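# Move green-PULL-tagged drive carriers into the divider box

## Task

Find every drive carrier with a green PULL tag on its top surface and place each one in the divider box. Each must sit on the box floor, in contact only with the box, other carriers you have placed there, or the robot. The box must stay upright. All untagged carriers stay in the cage, pushed fully in with their levers latched. A carrier counts only if it stays put without the robot holding it. At the end, open the grippers and move the arms away.

## Robot and tools

ROBOT AND FRAME. There are two arms, left_arm and right_arm, and each has a parallel gripper. All poses are in one scene frame. The origin is on the table top midway between the arms, +z is up, +x points out across the table, and left_arm sits on the +y side. The names left and right do not refer to image sides. A reported hand position may be slightly off, more so at long reach.

GRIPPER GEOMETRY. The fingers point along the gripper's +z axis and close along its x axis. end_effector_position is the point midway between the pads, and the fingertips extend 17.5 mm past it. A pure rotation pivots about that point, which lies 25 mm off the last joint's axis toward the gripper's -y. A flat block projects about 9 cm toward -y and turns with the gripper, so watch its clearance. Joint ranges (rad): waist -3.491..3.491, shoulder -3.140..3.140, elbow -1.187..4.328, forearm roll -3.316..3.316, wrist pitch -3.140..3.140, wrist roll -3.927..3.927.

THE 20-NUMBER ROW. Every command uses one row of 20 plain numbers covering both arms, even when only one arm moves. The first 10 are for left_arm: x, y, z, qw, qx, qy, qz, then gripper position, force_limit, speed. The last 10 are the same fields for right_arm. x, y, z is an absolute target for end_effector_position in metres, in the scene frame. qw..qz is an absolute orientation quaternion with w first. The three gripper numbers each range from -1 to 1. position: +1 is fully open (50 mm gap), about -0.65 means the pads meet, and -1 closes until something stops the fingers. force_limit: -1 is about 20 N per pad, 0 about 102 N, +1 about 185 N, and the actual grip can be up to about 17% higher. speed: -1 is 20 mm/s, 0 is 85 mm/s, +1 is 150 mm/s of gap change. For an arm that should stay still, resend its last reported pose and its previous three gripper numbers. A 0 in those fields is a real command, not a skip. To hold orientation, repeat the same target quaternion and do not copy a drifted reported one.

LIMITS ON TARGETS. A call is refused, and nothing is sent, if any target lies more than 0.6 m from that arm's last reported position along any of its gripper axes. On each control step the target is clipped to within 70 mm and 16 degrees of the measured pose. Damped IK then favours position over orientation. The elbows never fully straighten.

TOOLS.
execute_actions {actions, pictures}: actions holds at most one item. An empty list [] only returns the current state. {"rows": [[20 numbers], ...], "steps": n} runs 1 to 15 rows for up to 15 steps (default 15) of 1/30 s each, and the last row repeats. {"steps": n} with no rows is a wait of up to 300 steps, counted from the previous result, so your reply time counts toward it. Pictures are included unless you pass pictures false. After the last step an arm only continues to its last clipped pose, so check the result and send the remainder.
move {target, speed}: target is one 20-number row. Each gripper travels in a straight line toward its absolute pose, and both arms finish together. speed is 0.002 to 0.5 m/s (default 0.25), and turning is capped at twice that value in rad/s. A path lasts 0.5 to 10 s and stops short if it needs longer. The path does not avoid obstacles or the other arm, the hand may lag, stray or overshoot the speed, and finger values apply at the start. The result adds a move: line with the ending (done, off_target, moving, held, fault), any limits (paced means the target was clipped, held means a check blocked some steps and the arm may then jump quickly), and each gripper's distance from its target.
wait {seconds}: 0 to 10 s, with no new command.
zoom_image {camera, region}: camera is one of cam_high, cam_low, cam_left_wrist, cam_right_wrist, each 896x504. region is [x0, y0, x1, y1] in pixels from the top-left corner, at most 504x504.
show_instructions: displays the reference images.
It cannot be undone.

READING RESULTS. The state line gives each arm's position and quaternion. Hand target shows the pose the controller is currently driving toward. A "pose unreachable" line means a clearance check altered or blocked that arm's command, and HELD marks the affected steps. object_status: 0 moving, 1 stopped while opening, 2 stopped while closing (a real grip), 3 at the commanded position or pads closed (usually nothing held). Any new position resets the status to 0 until the fingers settle. The gap in mm is about (250 - position_measured) x 0.202. A new force_limit or speed only takes effect once position changes by at least 0.01. For a softer grip, open first. If the grip slips, the fingers close again automatically, except after a force_limit -1 grip, where status stays 2 even if the object is gone. Gripping an off-centre fixed object weakens over time.

FAULTS AND CAUTIONS. If contact torque reaches a joint's load limit (waist, shoulder, elbow 150 N m; the three wrist joints 37.6 N m, including held weight), or an outside force of 150 N acts on the arm, that arm stops for 10 s, yields, and drops the rest of the call. The arms are stiff, so aiming even slightly past a firm contact can fault them. Faster moves hit harder. MOTOR HOT warns of heating while you hold a load, and an OVER-TEMPERATURE FAULT brakes the arm. Do not let the arms collide or push on each other. Never drop anything, knock it off the table or slam it. Expect occasional tugs on held parts and pushes on loose objects. Finish with the grippers open and the arms pulled away.

Each tool is called after "Request:" by a JSON object that holds its "method" and its "body", one argument or row to a line.

## Session

Request:
{"method": "show_instructions", "body": {

}}

Reference images for this scene: manual page 1, manual page 2, manual page 3, manual page 4, manual page 5, manual page 6.

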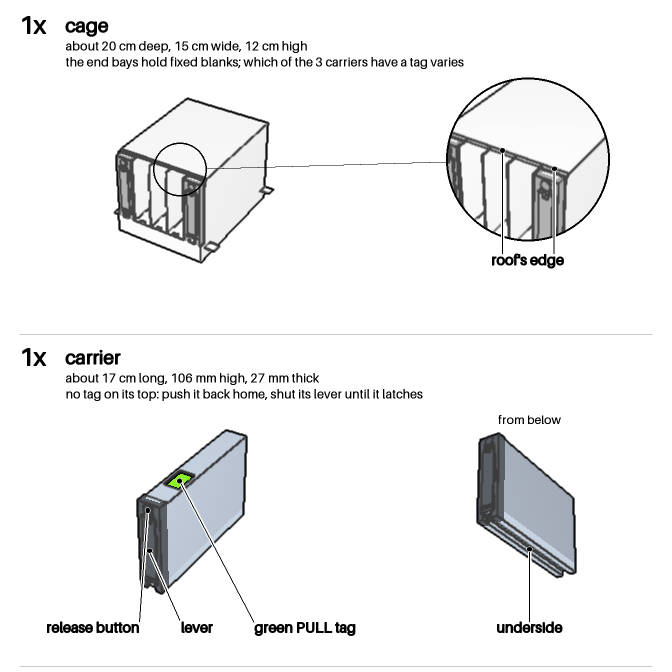

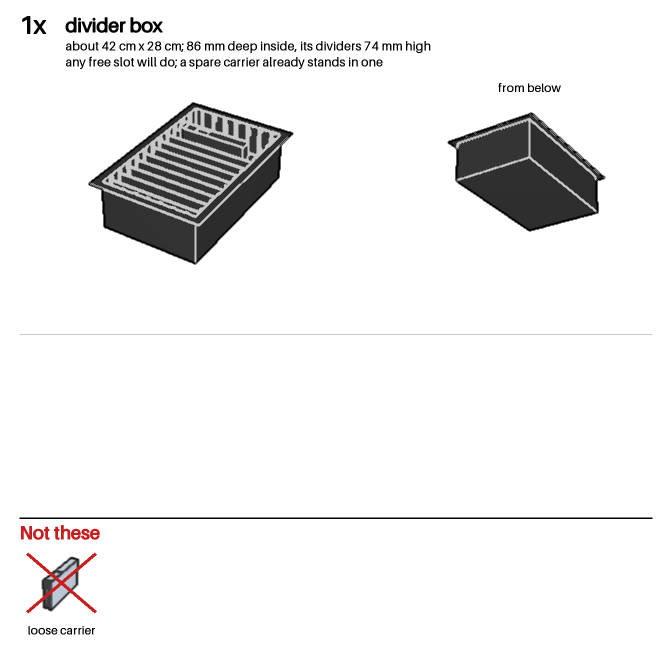

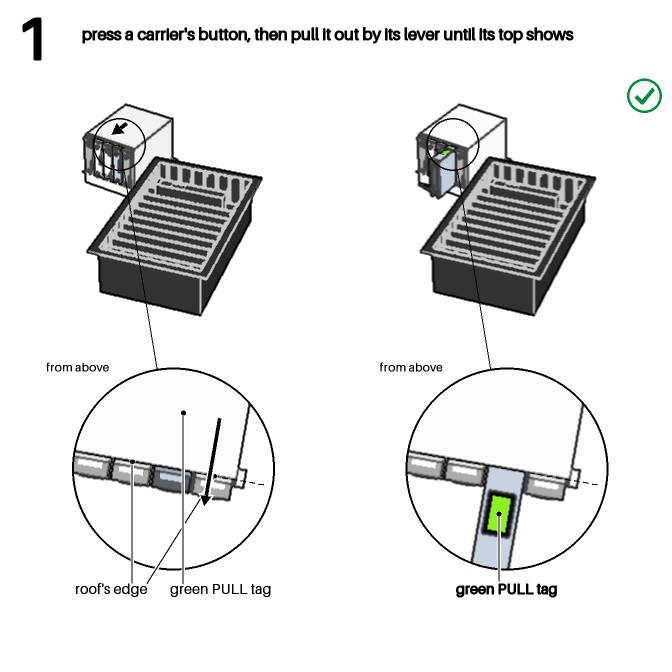

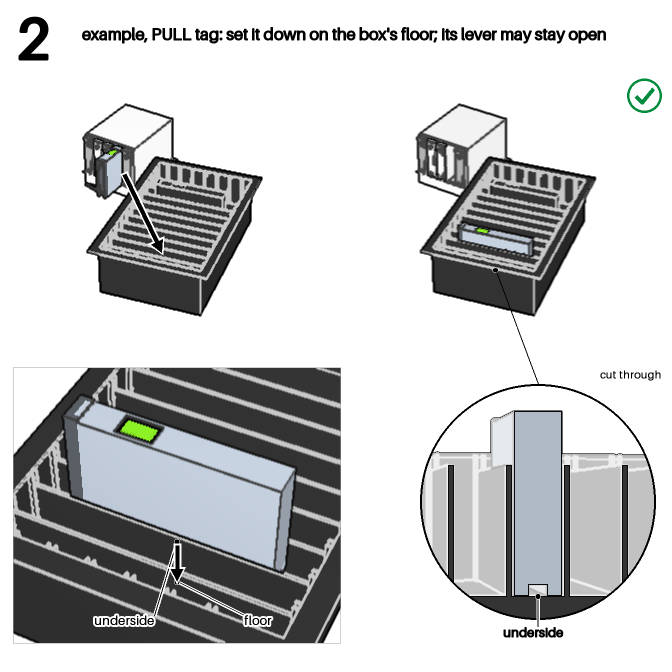

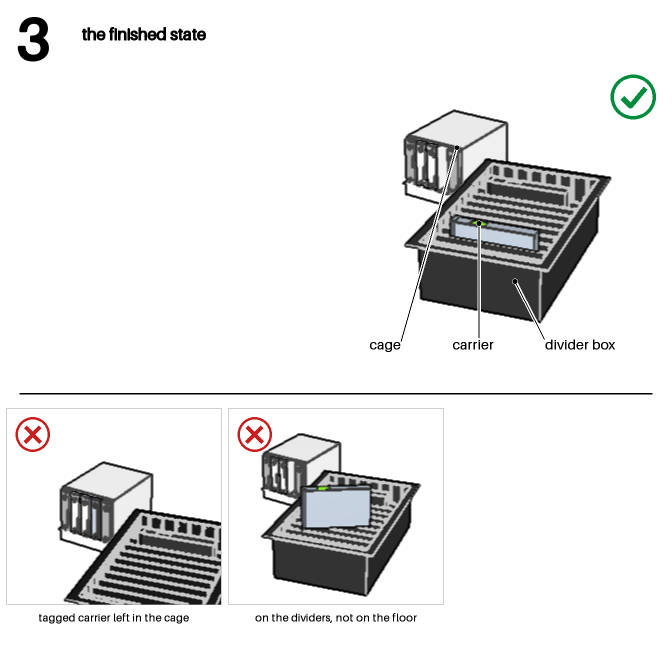

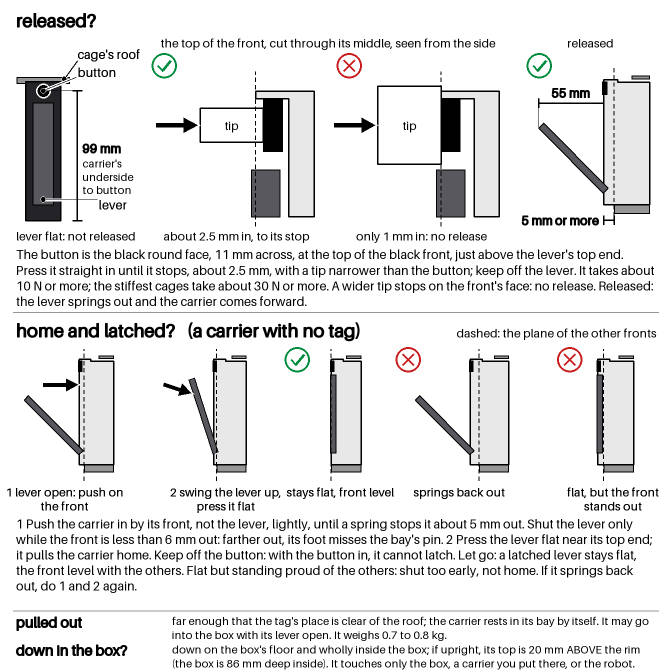

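Request:
{"method": "execute_actions", "body": {
  "actions": []
}}

Scene clock: 0.00 s of 9097.00 s.
left_arm: end_effector_position=(+0.4444, +0.3570, +0.2895) position_measured=3 object_status=3 end_effector_quat_wxyz=(-0.001, +0.756, +0.654, -0.001) | right_arm: end_effector_position=(+0.3392, -0.3195, +0.1836) position_measured=3 object_status=3 end_effector_quat_wxyz=(-0.052, +0.502, +0.813, +0.290)
Joint positions: left_arm=[ 0.262  0.132  0.192 -0.    -1.633 -0.266] | right_arm=[-0.123 -0.476 -0.509 -0.569 -1.338  0.549]
Joint velocities: left_arm=[ 0.001 -0.    -0.    -0.001 -0.001 -0.   ] | right_arm=[ 0.002 -0.    -0.    -0.    -0.     0.   ]
Hand target (left_arm): +0.444, +0.357, +0.290; -0.001, +0.756, +0.654, -0.001
Hand target (right_arm): +0.339, -0.320, +0.184; -0.052, +0.502, +0.813, +0.290

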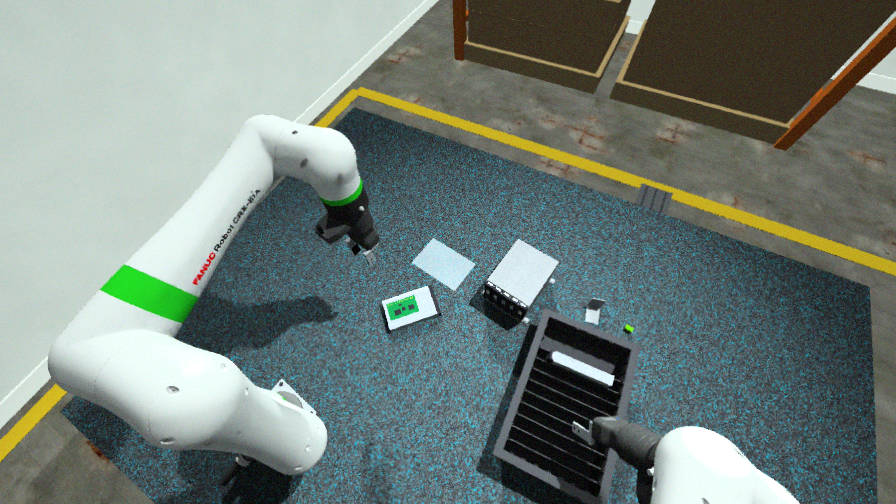

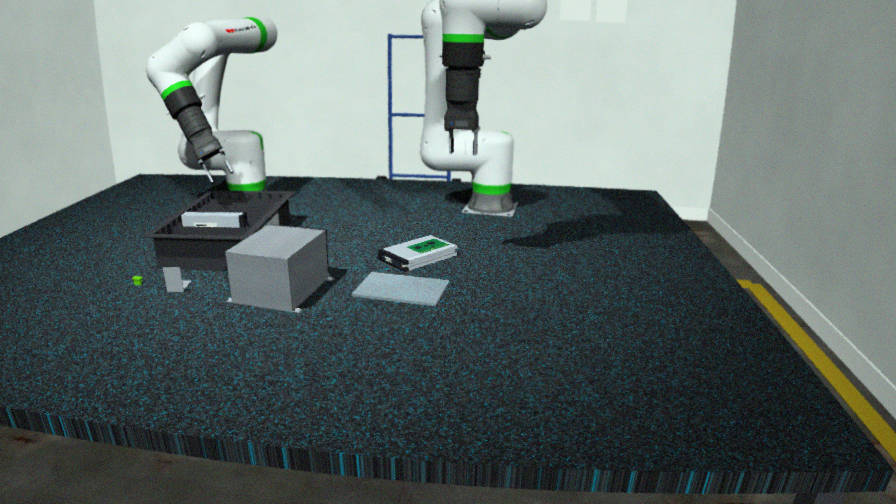

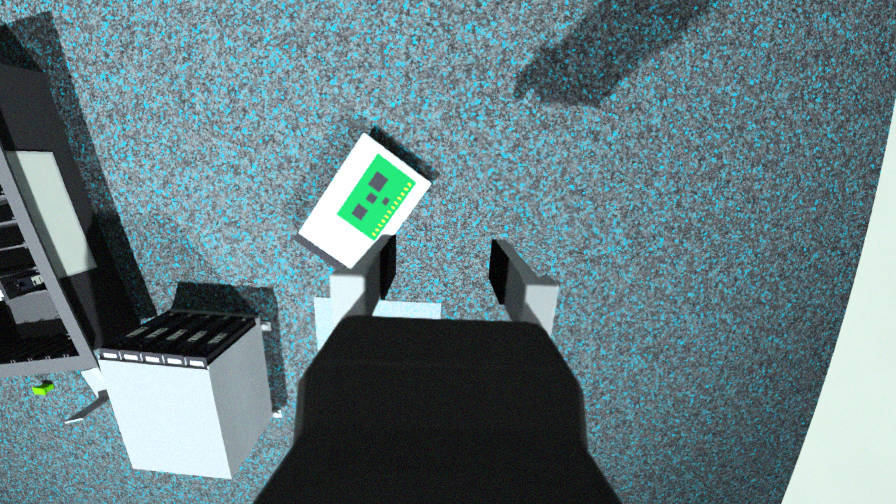

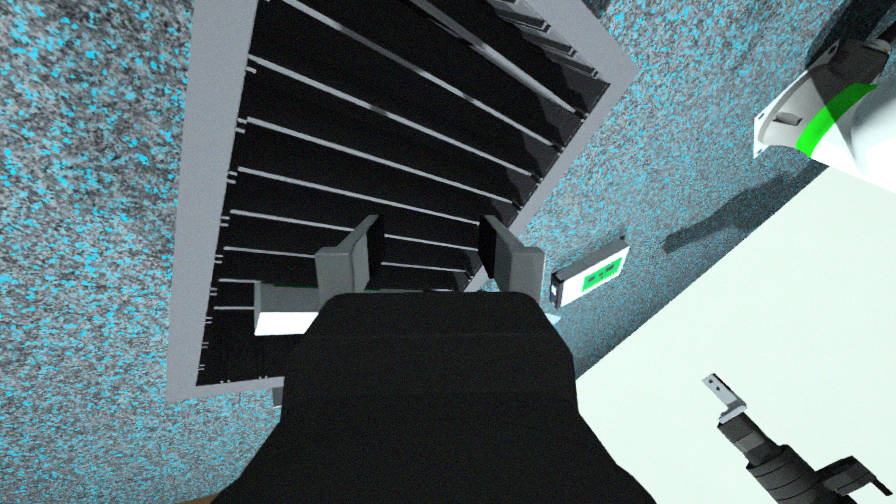

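Request:
{"method": "zoom_image", "body": {
  "camera": "cam_left_wrist",
  "region": [40,260,320,500]
}}

Request:
{"method": "zoom_image", "body": {
  "camera": "cam_high",
  "region": [360,220,660,400]
}}

Request:
{"method": "zoom_image", "body": {
  "camera": "cam_low",
  "region": [110,170,470,330]
}}

Region (40, 260, 320, 500) of cam_left_wrist's 896x504 image, scaled by 1.800, with more detail than that image has; it fills the top 432 rows of this view, and the rest is white.

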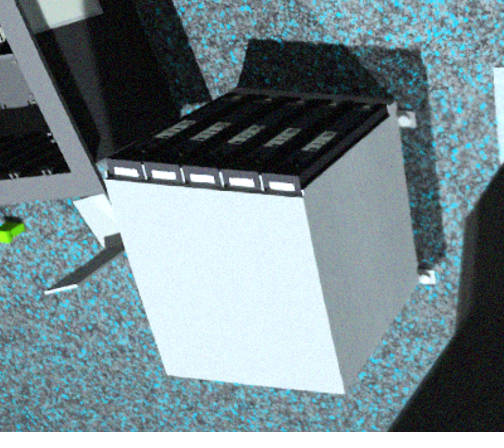

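Region (360, 220, 660, 400) of cam_high's 896x504 image, scaled by 1.680, with more detail than that image has; it fills the top 302 rows of this view, and the rest is white.

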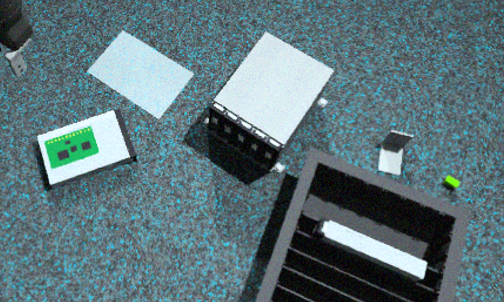

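Region (110, 170, 470, 330) of cam_low's 896x504 image, scaled by 1.400, with more detail than that image has.

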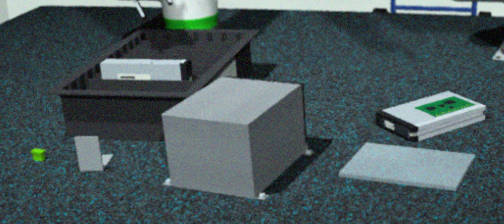

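Request:
{"method": "move", "body": {
  "target": [0.555,0.21,0.12,0,0,0.7071,-0.7071,1,0,0,0.565,-0.015,0.21,-0.1128,0.6396,-0.7489,0.1321,1,0,0],
  "speed": 0.4
}}

Scene clock: 133.60 s of 9097.00 s.
left_arm: end_effector_position=(+0.5554, +0.2130, +0.1240) position_measured=3 object_status=3 end_effector_quat_wxyz=(+0.004, +0.011, +0.712, -0.702) | right_arm: end_effector_position=(+0.5653, -0.0153, +0.2101) position_measured=3 object_status=3 end_effector_quat_wxyz=(+0.113, -0.639, +0.749, -0.133)
Joint positions: left_arm=[ 0.392  0.865 -0.305  1.323 -1.658  0.366] | right_arm=[ 0.9    0.232 -0.044  0.351 -1.179  1.85 ]
Joint velocities: left_arm=[-0.002  0.     0.     0.001  0.002  0.   ] | right_arm=[ 0.001  0.    -0.    -0.    -0.     0.   ]
Hand target (left_arm): +0.555, +0.213, +0.124; +0.003, +0.011, +0.712, -0.702
Hand target (right_arm): +0.565, -0.015, +0.210; +0.113, -0.639, +0.749, -0.133
Off the commanded pose (left_arm): 0.005 m, 2 deg.
Off the commanded pose (right_arm): 0.000 m, 0 deg.
FORCE FAULT: contact force on the left arm reached its limit, and that arm stopped for 10 seconds. The contact can be on any part of that arm, not only on its tool. That arm's remaining commands of this call were not run. That arm holds still and accepts commands again. Move the arm away from the contact; if what it grips holds it there, let go first. Pushing or pulling that hard again can fault the arm again.
After step 90, 117.00 s passed at rest.
move: fault (left_arm)

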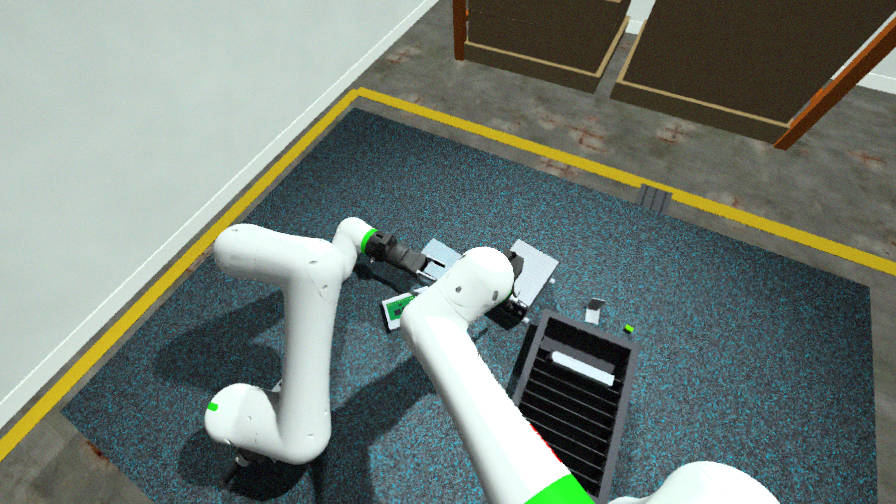

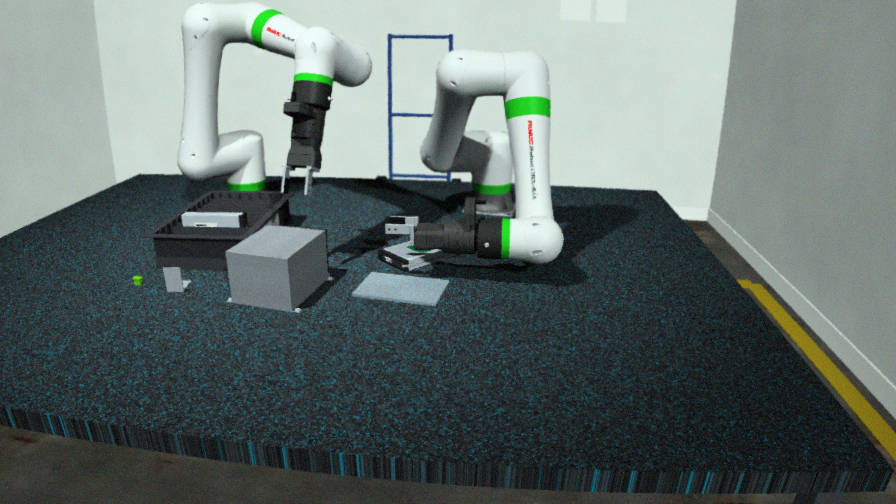

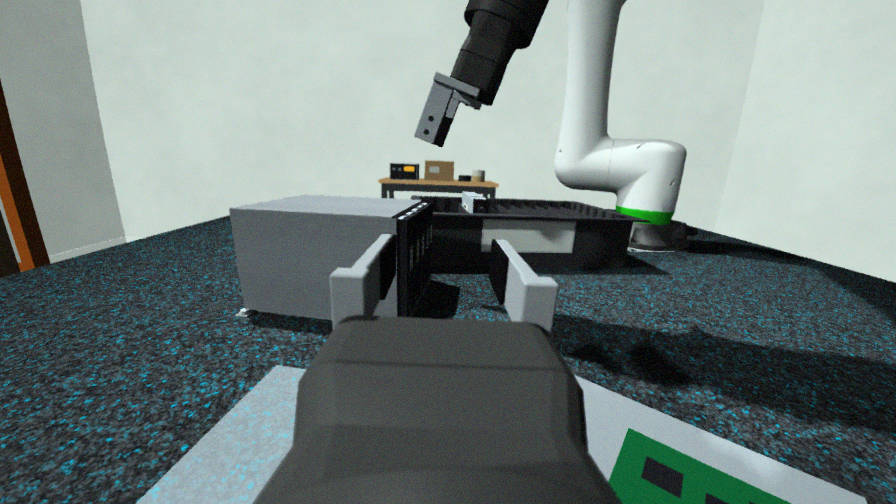

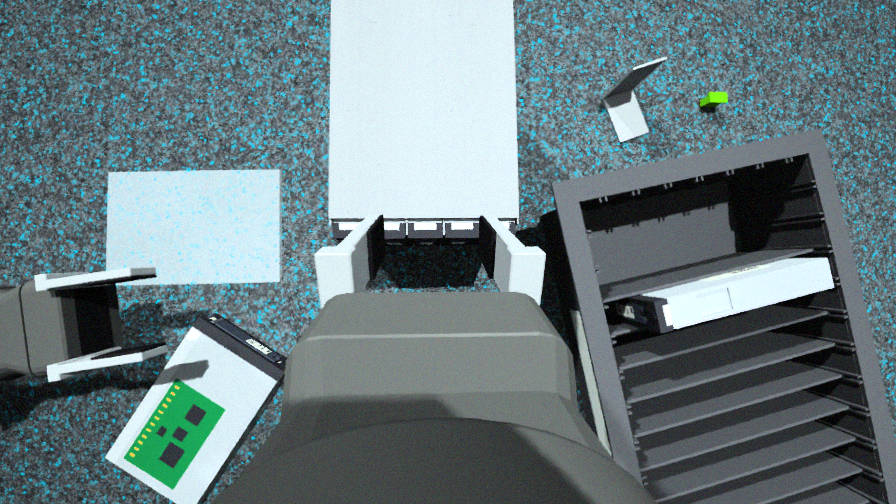

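Request:
{"method": "zoom_image", "body": {
  "camera": "cam_low",
  "region": [360,140,620,310]
}}

Request:
{"method": "zoom_image", "body": {
  "camera": "cam_high",
  "region": [190,190,560,480]
}}

Region (360, 140, 620, 310) of cam_low's 896x504 image, scaled by 1.938, with more detail than that image has; it fills the top 330 rows of this view, and the rest is white.

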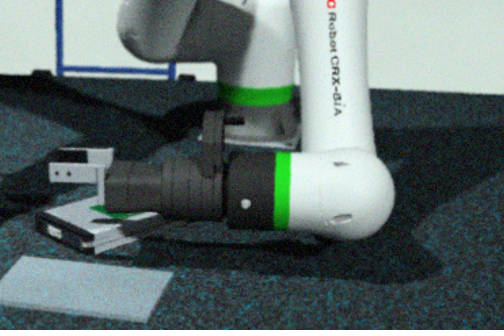

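Region (190, 190, 560, 480) of cam_high's 896x504 image, scaled by 1.362, with more detail than that image has; it fills the top 395 rows of this view, and the rest is white.

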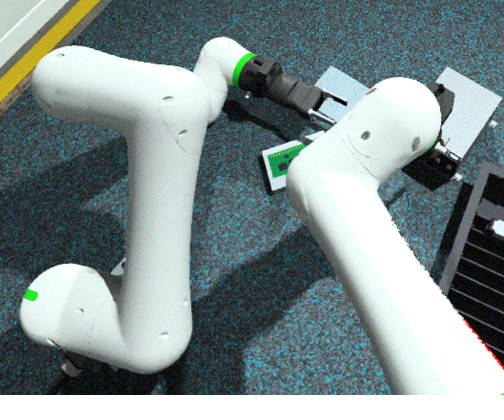

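Request:
{"method": "move", "body": {
  "target": [0.555,0.215,0.14,0,0,0.766,-0.6428,1,0,0,0.5653,-0.0153,0.2101,-0.1128,0.6396,-0.7489,0.1321,1,0,0],
  "speed": 0.05
}}

Request:
{"method": "zoom_image", "body": {
  "camera": "cam_right_wrist",
  "region": [310,180,550,300]
}}

Request:
{"method": "zoom_image", "body": {
  "camera": "cam_left_wrist",
  "region": [330,100,530,300]
}}

Scene clock: 206.50 s of 9097.00 s.
left_arm: end_effector_position=(+0.5550, +0.2149, +0.1400) position_measured=3 object_status=3 end_effector_quat_wxyz=(-0.000, +0.000, +0.766, -0.643) | right_arm: end_effector_position=(+0.5653, -0.0153, +0.2101) position_measured=3 object_status=3 end_effector_quat_wxyz=(+0.113, -0.640, +0.749, -0.132)
Joint positions: left_arm=[ 0.41   0.736 -0.33   1.251 -1.546  0.485] | right_arm=[ 0.899  0.232 -0.044  0.349 -1.178  1.852]
Joint velocities: left_arm=[ 0.001 -0.005 -0.001 -0.004  0.004  0.006] | right_arm=[-0.001 -0.     0.     0.     0.001 -0.001]
Hand target (left_arm): +0.555, +0.215, +0.140; -0.000, +0.000, +0.766, -0.643
Hand target (right_arm): +0.565, -0.015, +0.210; +0.113, -0.640, +0.749, -0.132
Off the commanded pose (left_arm): 0.000 m, 0 deg.
Off the commanded pose (right_arm): 0.000 m, 0 deg.
After step 90, 68.03 s passed at rest.
move: done

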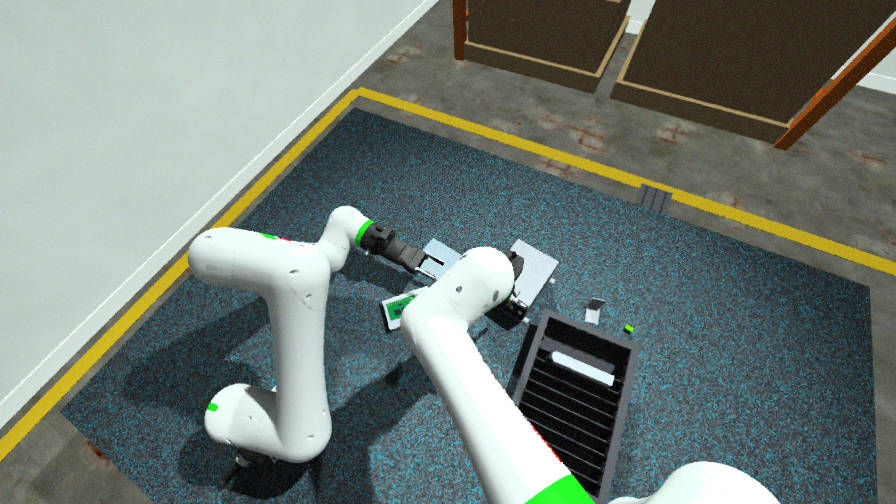

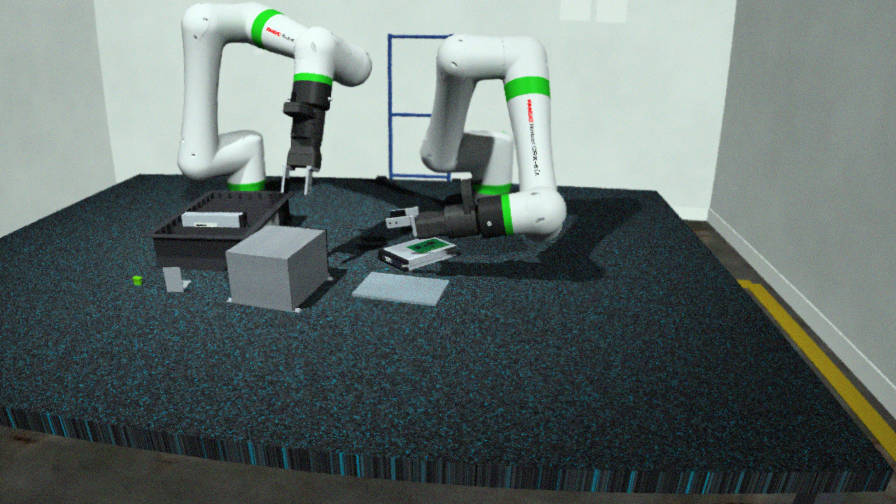

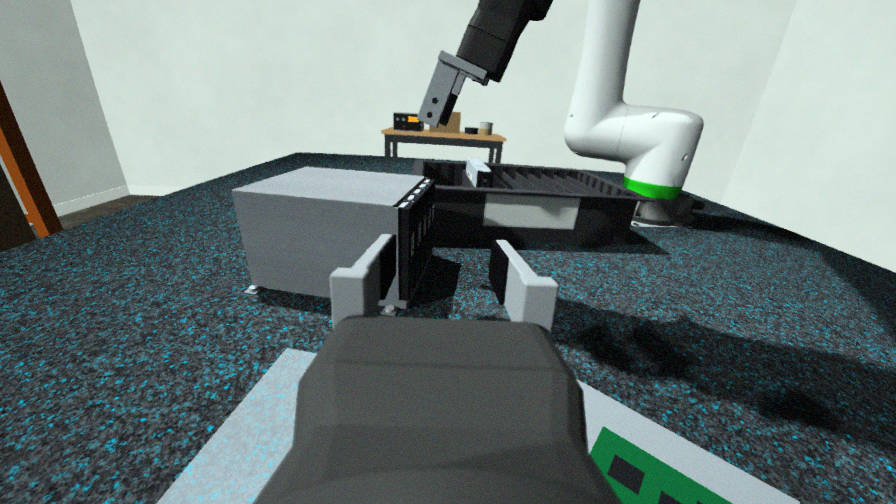

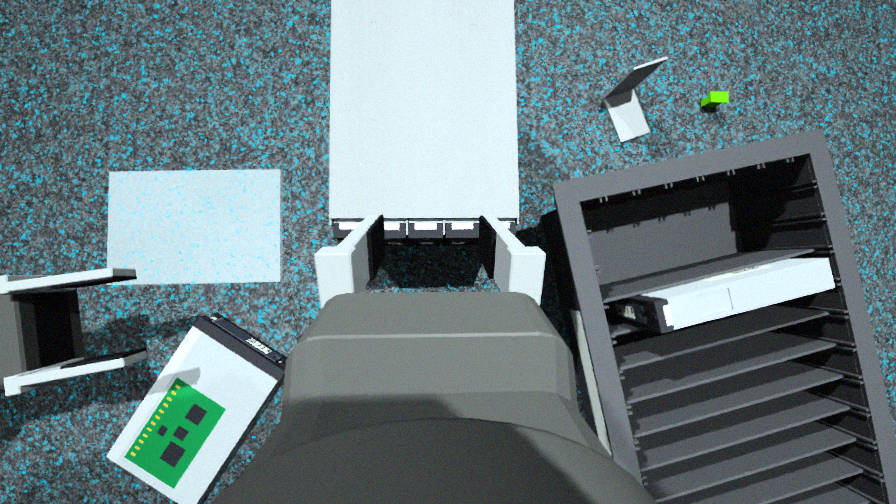

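Region (310, 180, 550, 300) of cam_right_wrist's 896x504 image, scaled by 2.100, with more detail than that image has.

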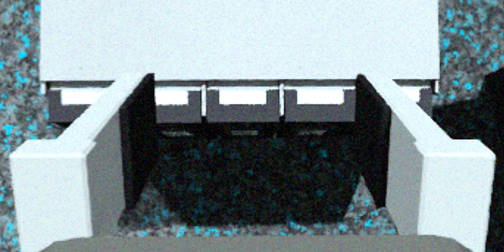

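Region (330, 100, 530, 300) of cam_left_wrist's 896x504 image, scaled by 2.520, with more detail than that image has.

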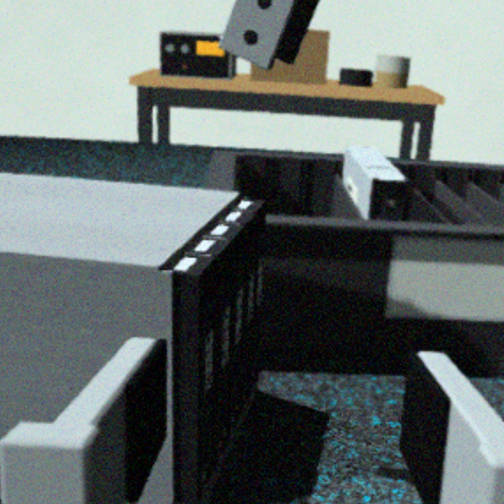

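Request:
{"method": "move", "body": {
  "target": [0.555,0.215,0.14,0,0,0.766,-0.6428,1,0,0,0.5487,-0.0069,0.135,-0.1128,0.6396,-0.7489,0.1321,1,0,0],
  "speed": 0.1
}}

Request:
{"method": "zoom_image", "body": {
  "camera": "cam_right_wrist",
  "region": [310,120,560,300]
}}

Request:
{"method": "zoom_image", "body": {
  "camera": "cam_left_wrist",
  "region": [370,120,490,260]
}}

Scene clock: 241.43 s of 9097.00 s.
left_arm: end_effector_position=(+0.5550, +0.2150, +0.1400) position_measured=3 object_status=3 end_effector_quat_wxyz=(-0.000, +0.000, +0.766, -0.643) | right_arm: end_effector_position=(+0.5487, -0.0070, +0.1351) position_measured=3 object_status=3 end_effector_quat_wxyz=(+0.113, -0.640, +0.749, -0.132)
Joint positions: left_arm=[ 0.411  0.735 -0.331  1.252 -1.546  0.485] | right_arm=[ 0.932  0.265 -0.192  0.385 -1.019  1.747]
Joint velocities: left_arm=[ 0.001  0.    -0.    -0.001  0.001 -0.   ] | right_arm=[-0.002  0.001 -0.002  0.001  0.002 -0.002]
Hand target (left_arm): +0.555, +0.215, +0.140; -0.000, +0.000, +0.766, -0.643
Hand target (right_arm): +0.549, -0.007, +0.135; +0.113, -0.640, +0.749, -0.132
Off the commanded pose (left_arm): 0.000 m, 0 deg.
Off the commanded pose (right_arm): 0.000 m, 0 deg.
After step 90, 30.77 s passed at rest.
move: done

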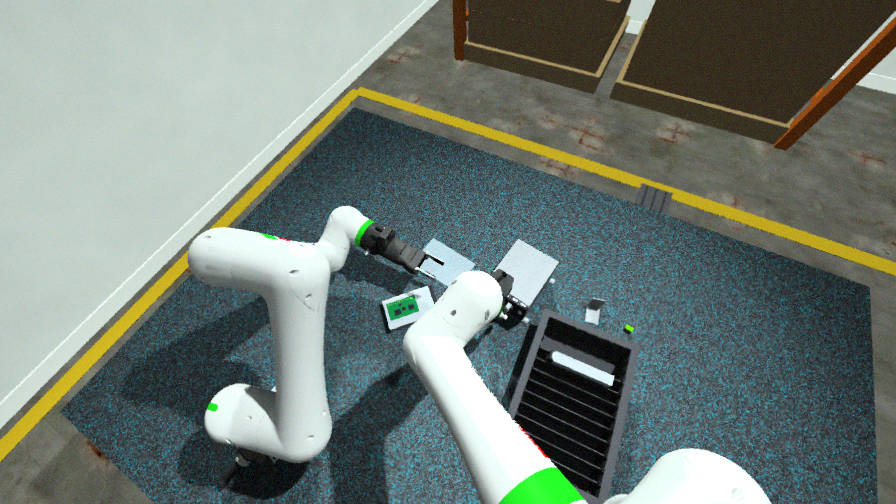

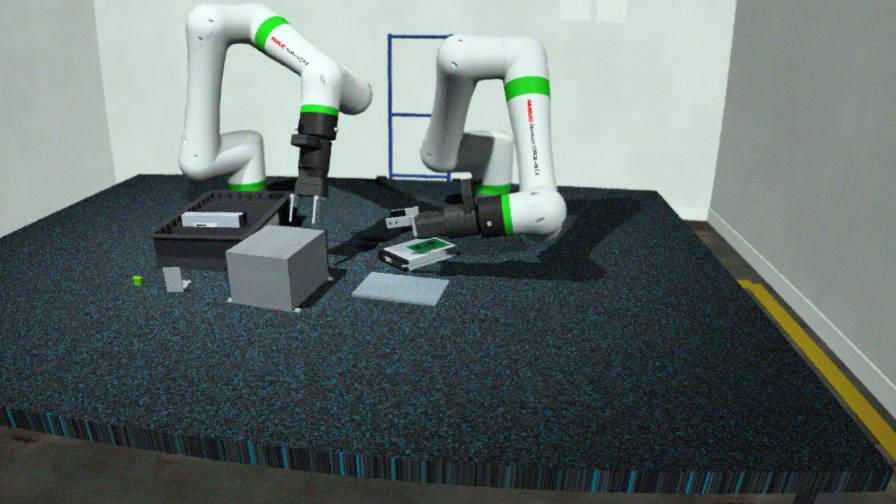

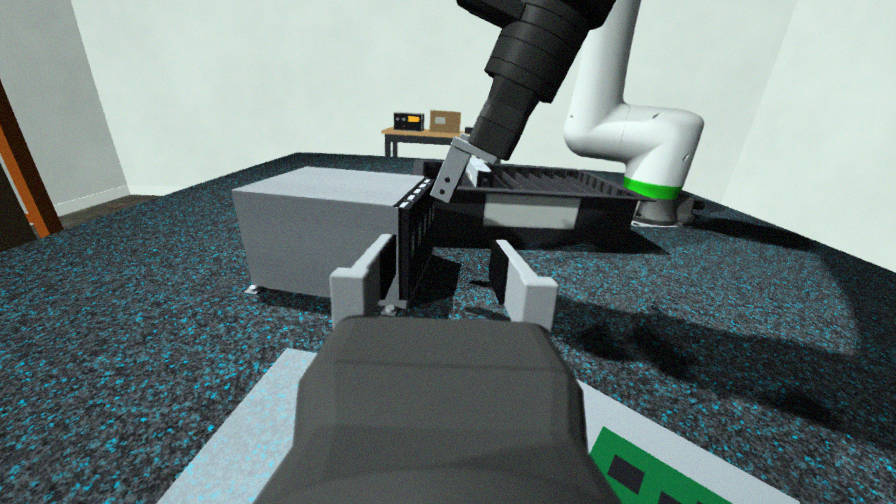

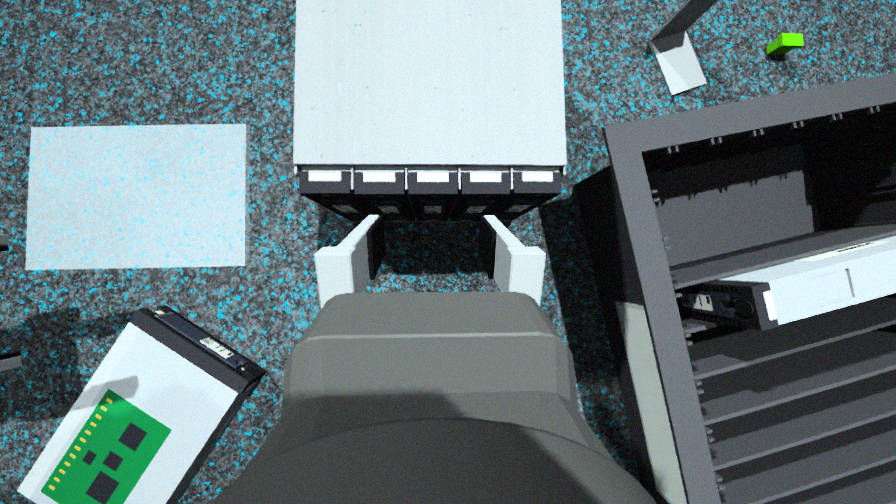

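Region (310, 120, 560, 300) of cam_right_wrist's 896x504 image, scaled by 2.016, with more detail than that image has; it fills the top 363 rows of this view, and the rest is white.

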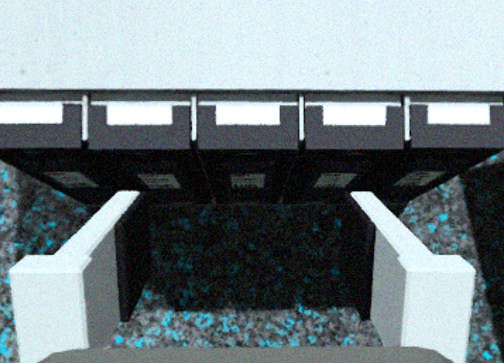

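Region (370, 120, 490, 260) of cam_left_wrist's 896x504 image, scaled by 3.600, with more detail than that image has; it fills the left 432 columns of this view, and the rest is white.

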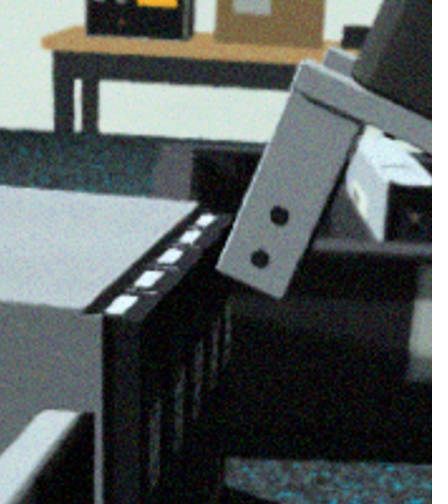

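Request:
{"method": "move", "body": {
  "target": [0.555,0.215,0.14,0,0,0.766,-0.6428,1,0,0,0.5546,-0.0079,0.1212,-0.1128,0.6396,-0.7489,0.1321,1,0,0],
  "speed": 0.03
}}

Request:
{"method": "zoom_image", "body": {
  "camera": "cam_right_wrist",
  "region": [310,120,560,300]
}}

Request:
{"method": "zoom_image", "body": {
  "camera": "cam_left_wrist",
  "region": [370,140,470,260]
}}

Scene clock: 265.50 s of 9097.00 s.
left_arm: end_effector_position=(+0.5550, +0.2150, +0.1400) position_measured=3 object_status=3 end_effector_quat_wxyz=(+0.000, +0.000, +0.766, -0.643) | right_arm: end_effector_position=(+0.5546, -0.0079, +0.1213) position_measured=3 object_status=3 end_effector_quat_wxyz=(+0.113, -0.640, +0.749, -0.132)
Joint positions: left_arm=[ 0.411  0.735 -0.331  1.252 -1.546  0.485] | right_arm=[ 0.921  0.284 -0.203  0.391 -0.987  1.745]
Joint velocities: left_arm=[ 0.    -0.     0.     0.     0.     0.001] | right_arm=[ 0.     0.001 -0.001  0.001  0.002  0.   ]
Hand target (left_arm): +0.555, +0.215, +0.140; +0.000, -0.000, +0.766, -0.643
Hand target (right_arm): +0.555, -0.008, +0.121; +0.113, -0.640, +0.749, -0.132
Off the commanded pose (left_arm): 0.000 m, 0 deg.
Off the commanded pose (right_arm): 0.000 m, 0 deg.
After step 90, 20.30 s passed at rest.
move: done

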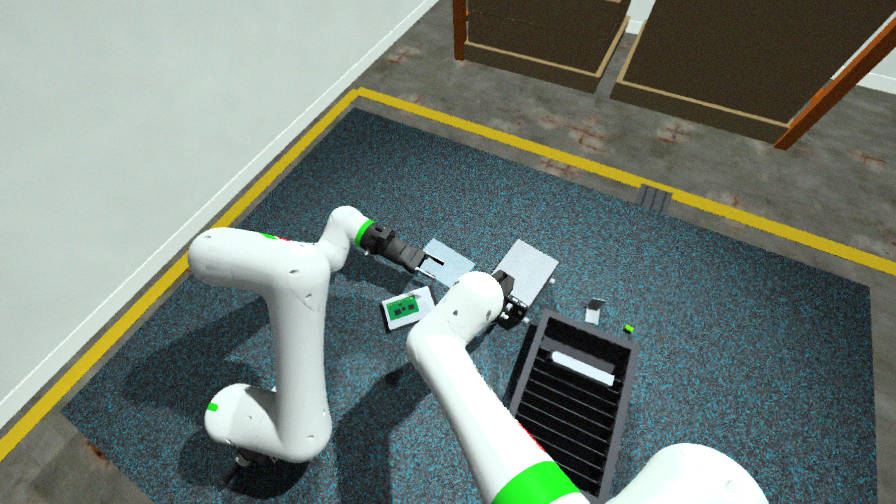

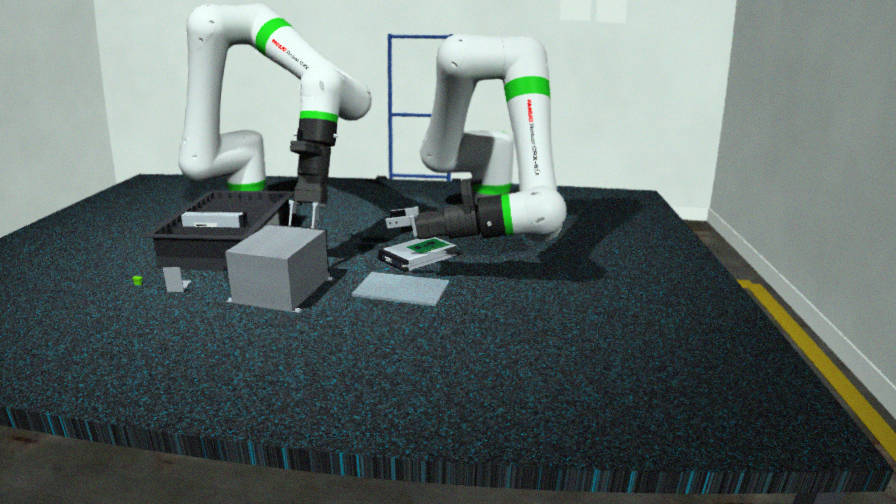

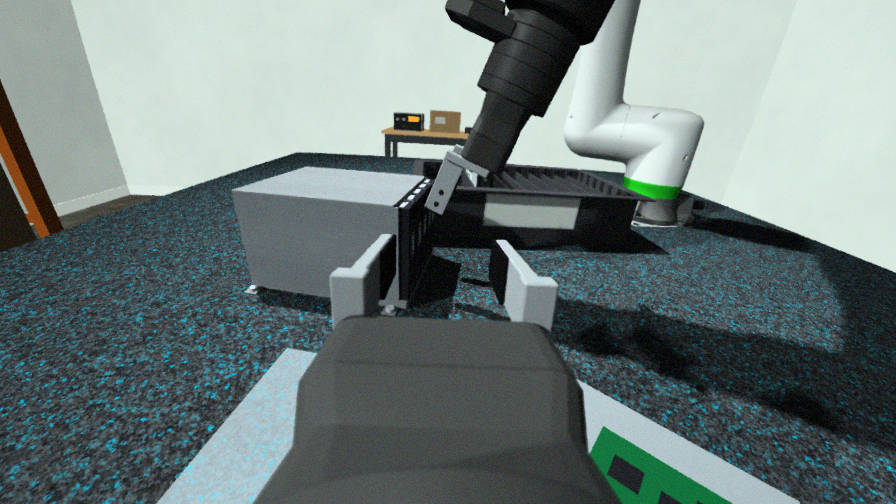

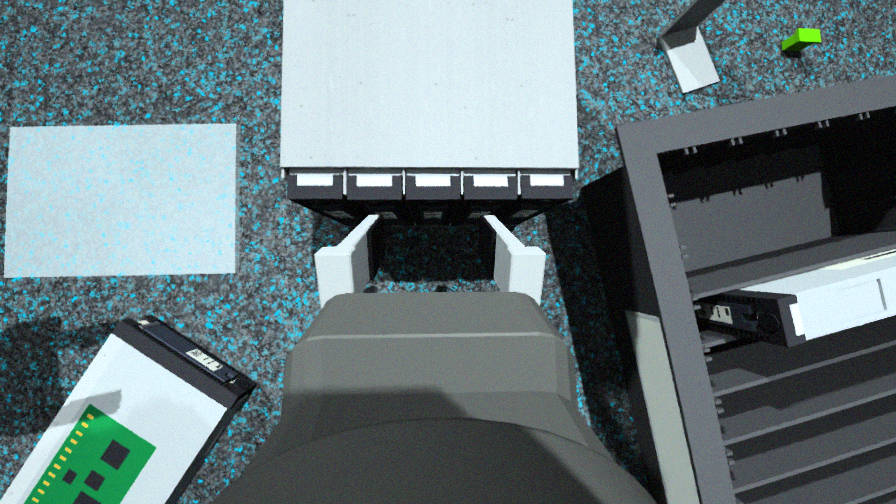

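Region (310, 120, 560, 300) of cam_right_wrist's 896x504 image, scaled by 2.016, with more detail than that image has; it fills the top 363 rows of this view, and the rest is white.

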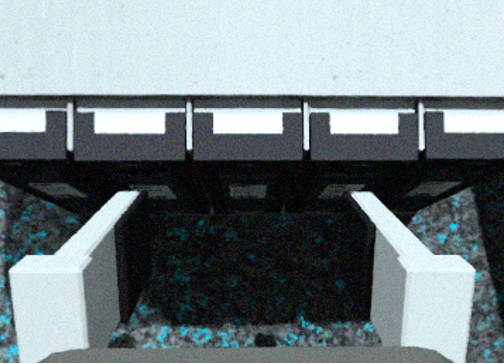

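Region (370, 140, 470, 260) of cam_left_wrist's 896x504 image, scaled by 4.200, with more detail than that image has.

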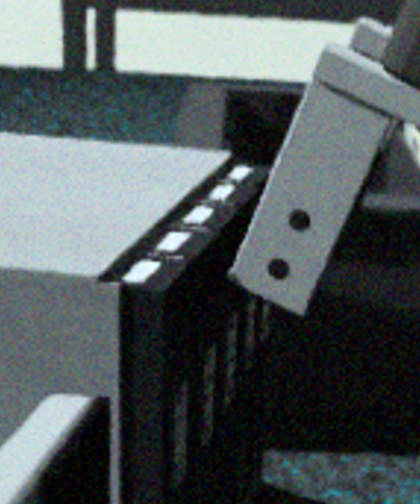

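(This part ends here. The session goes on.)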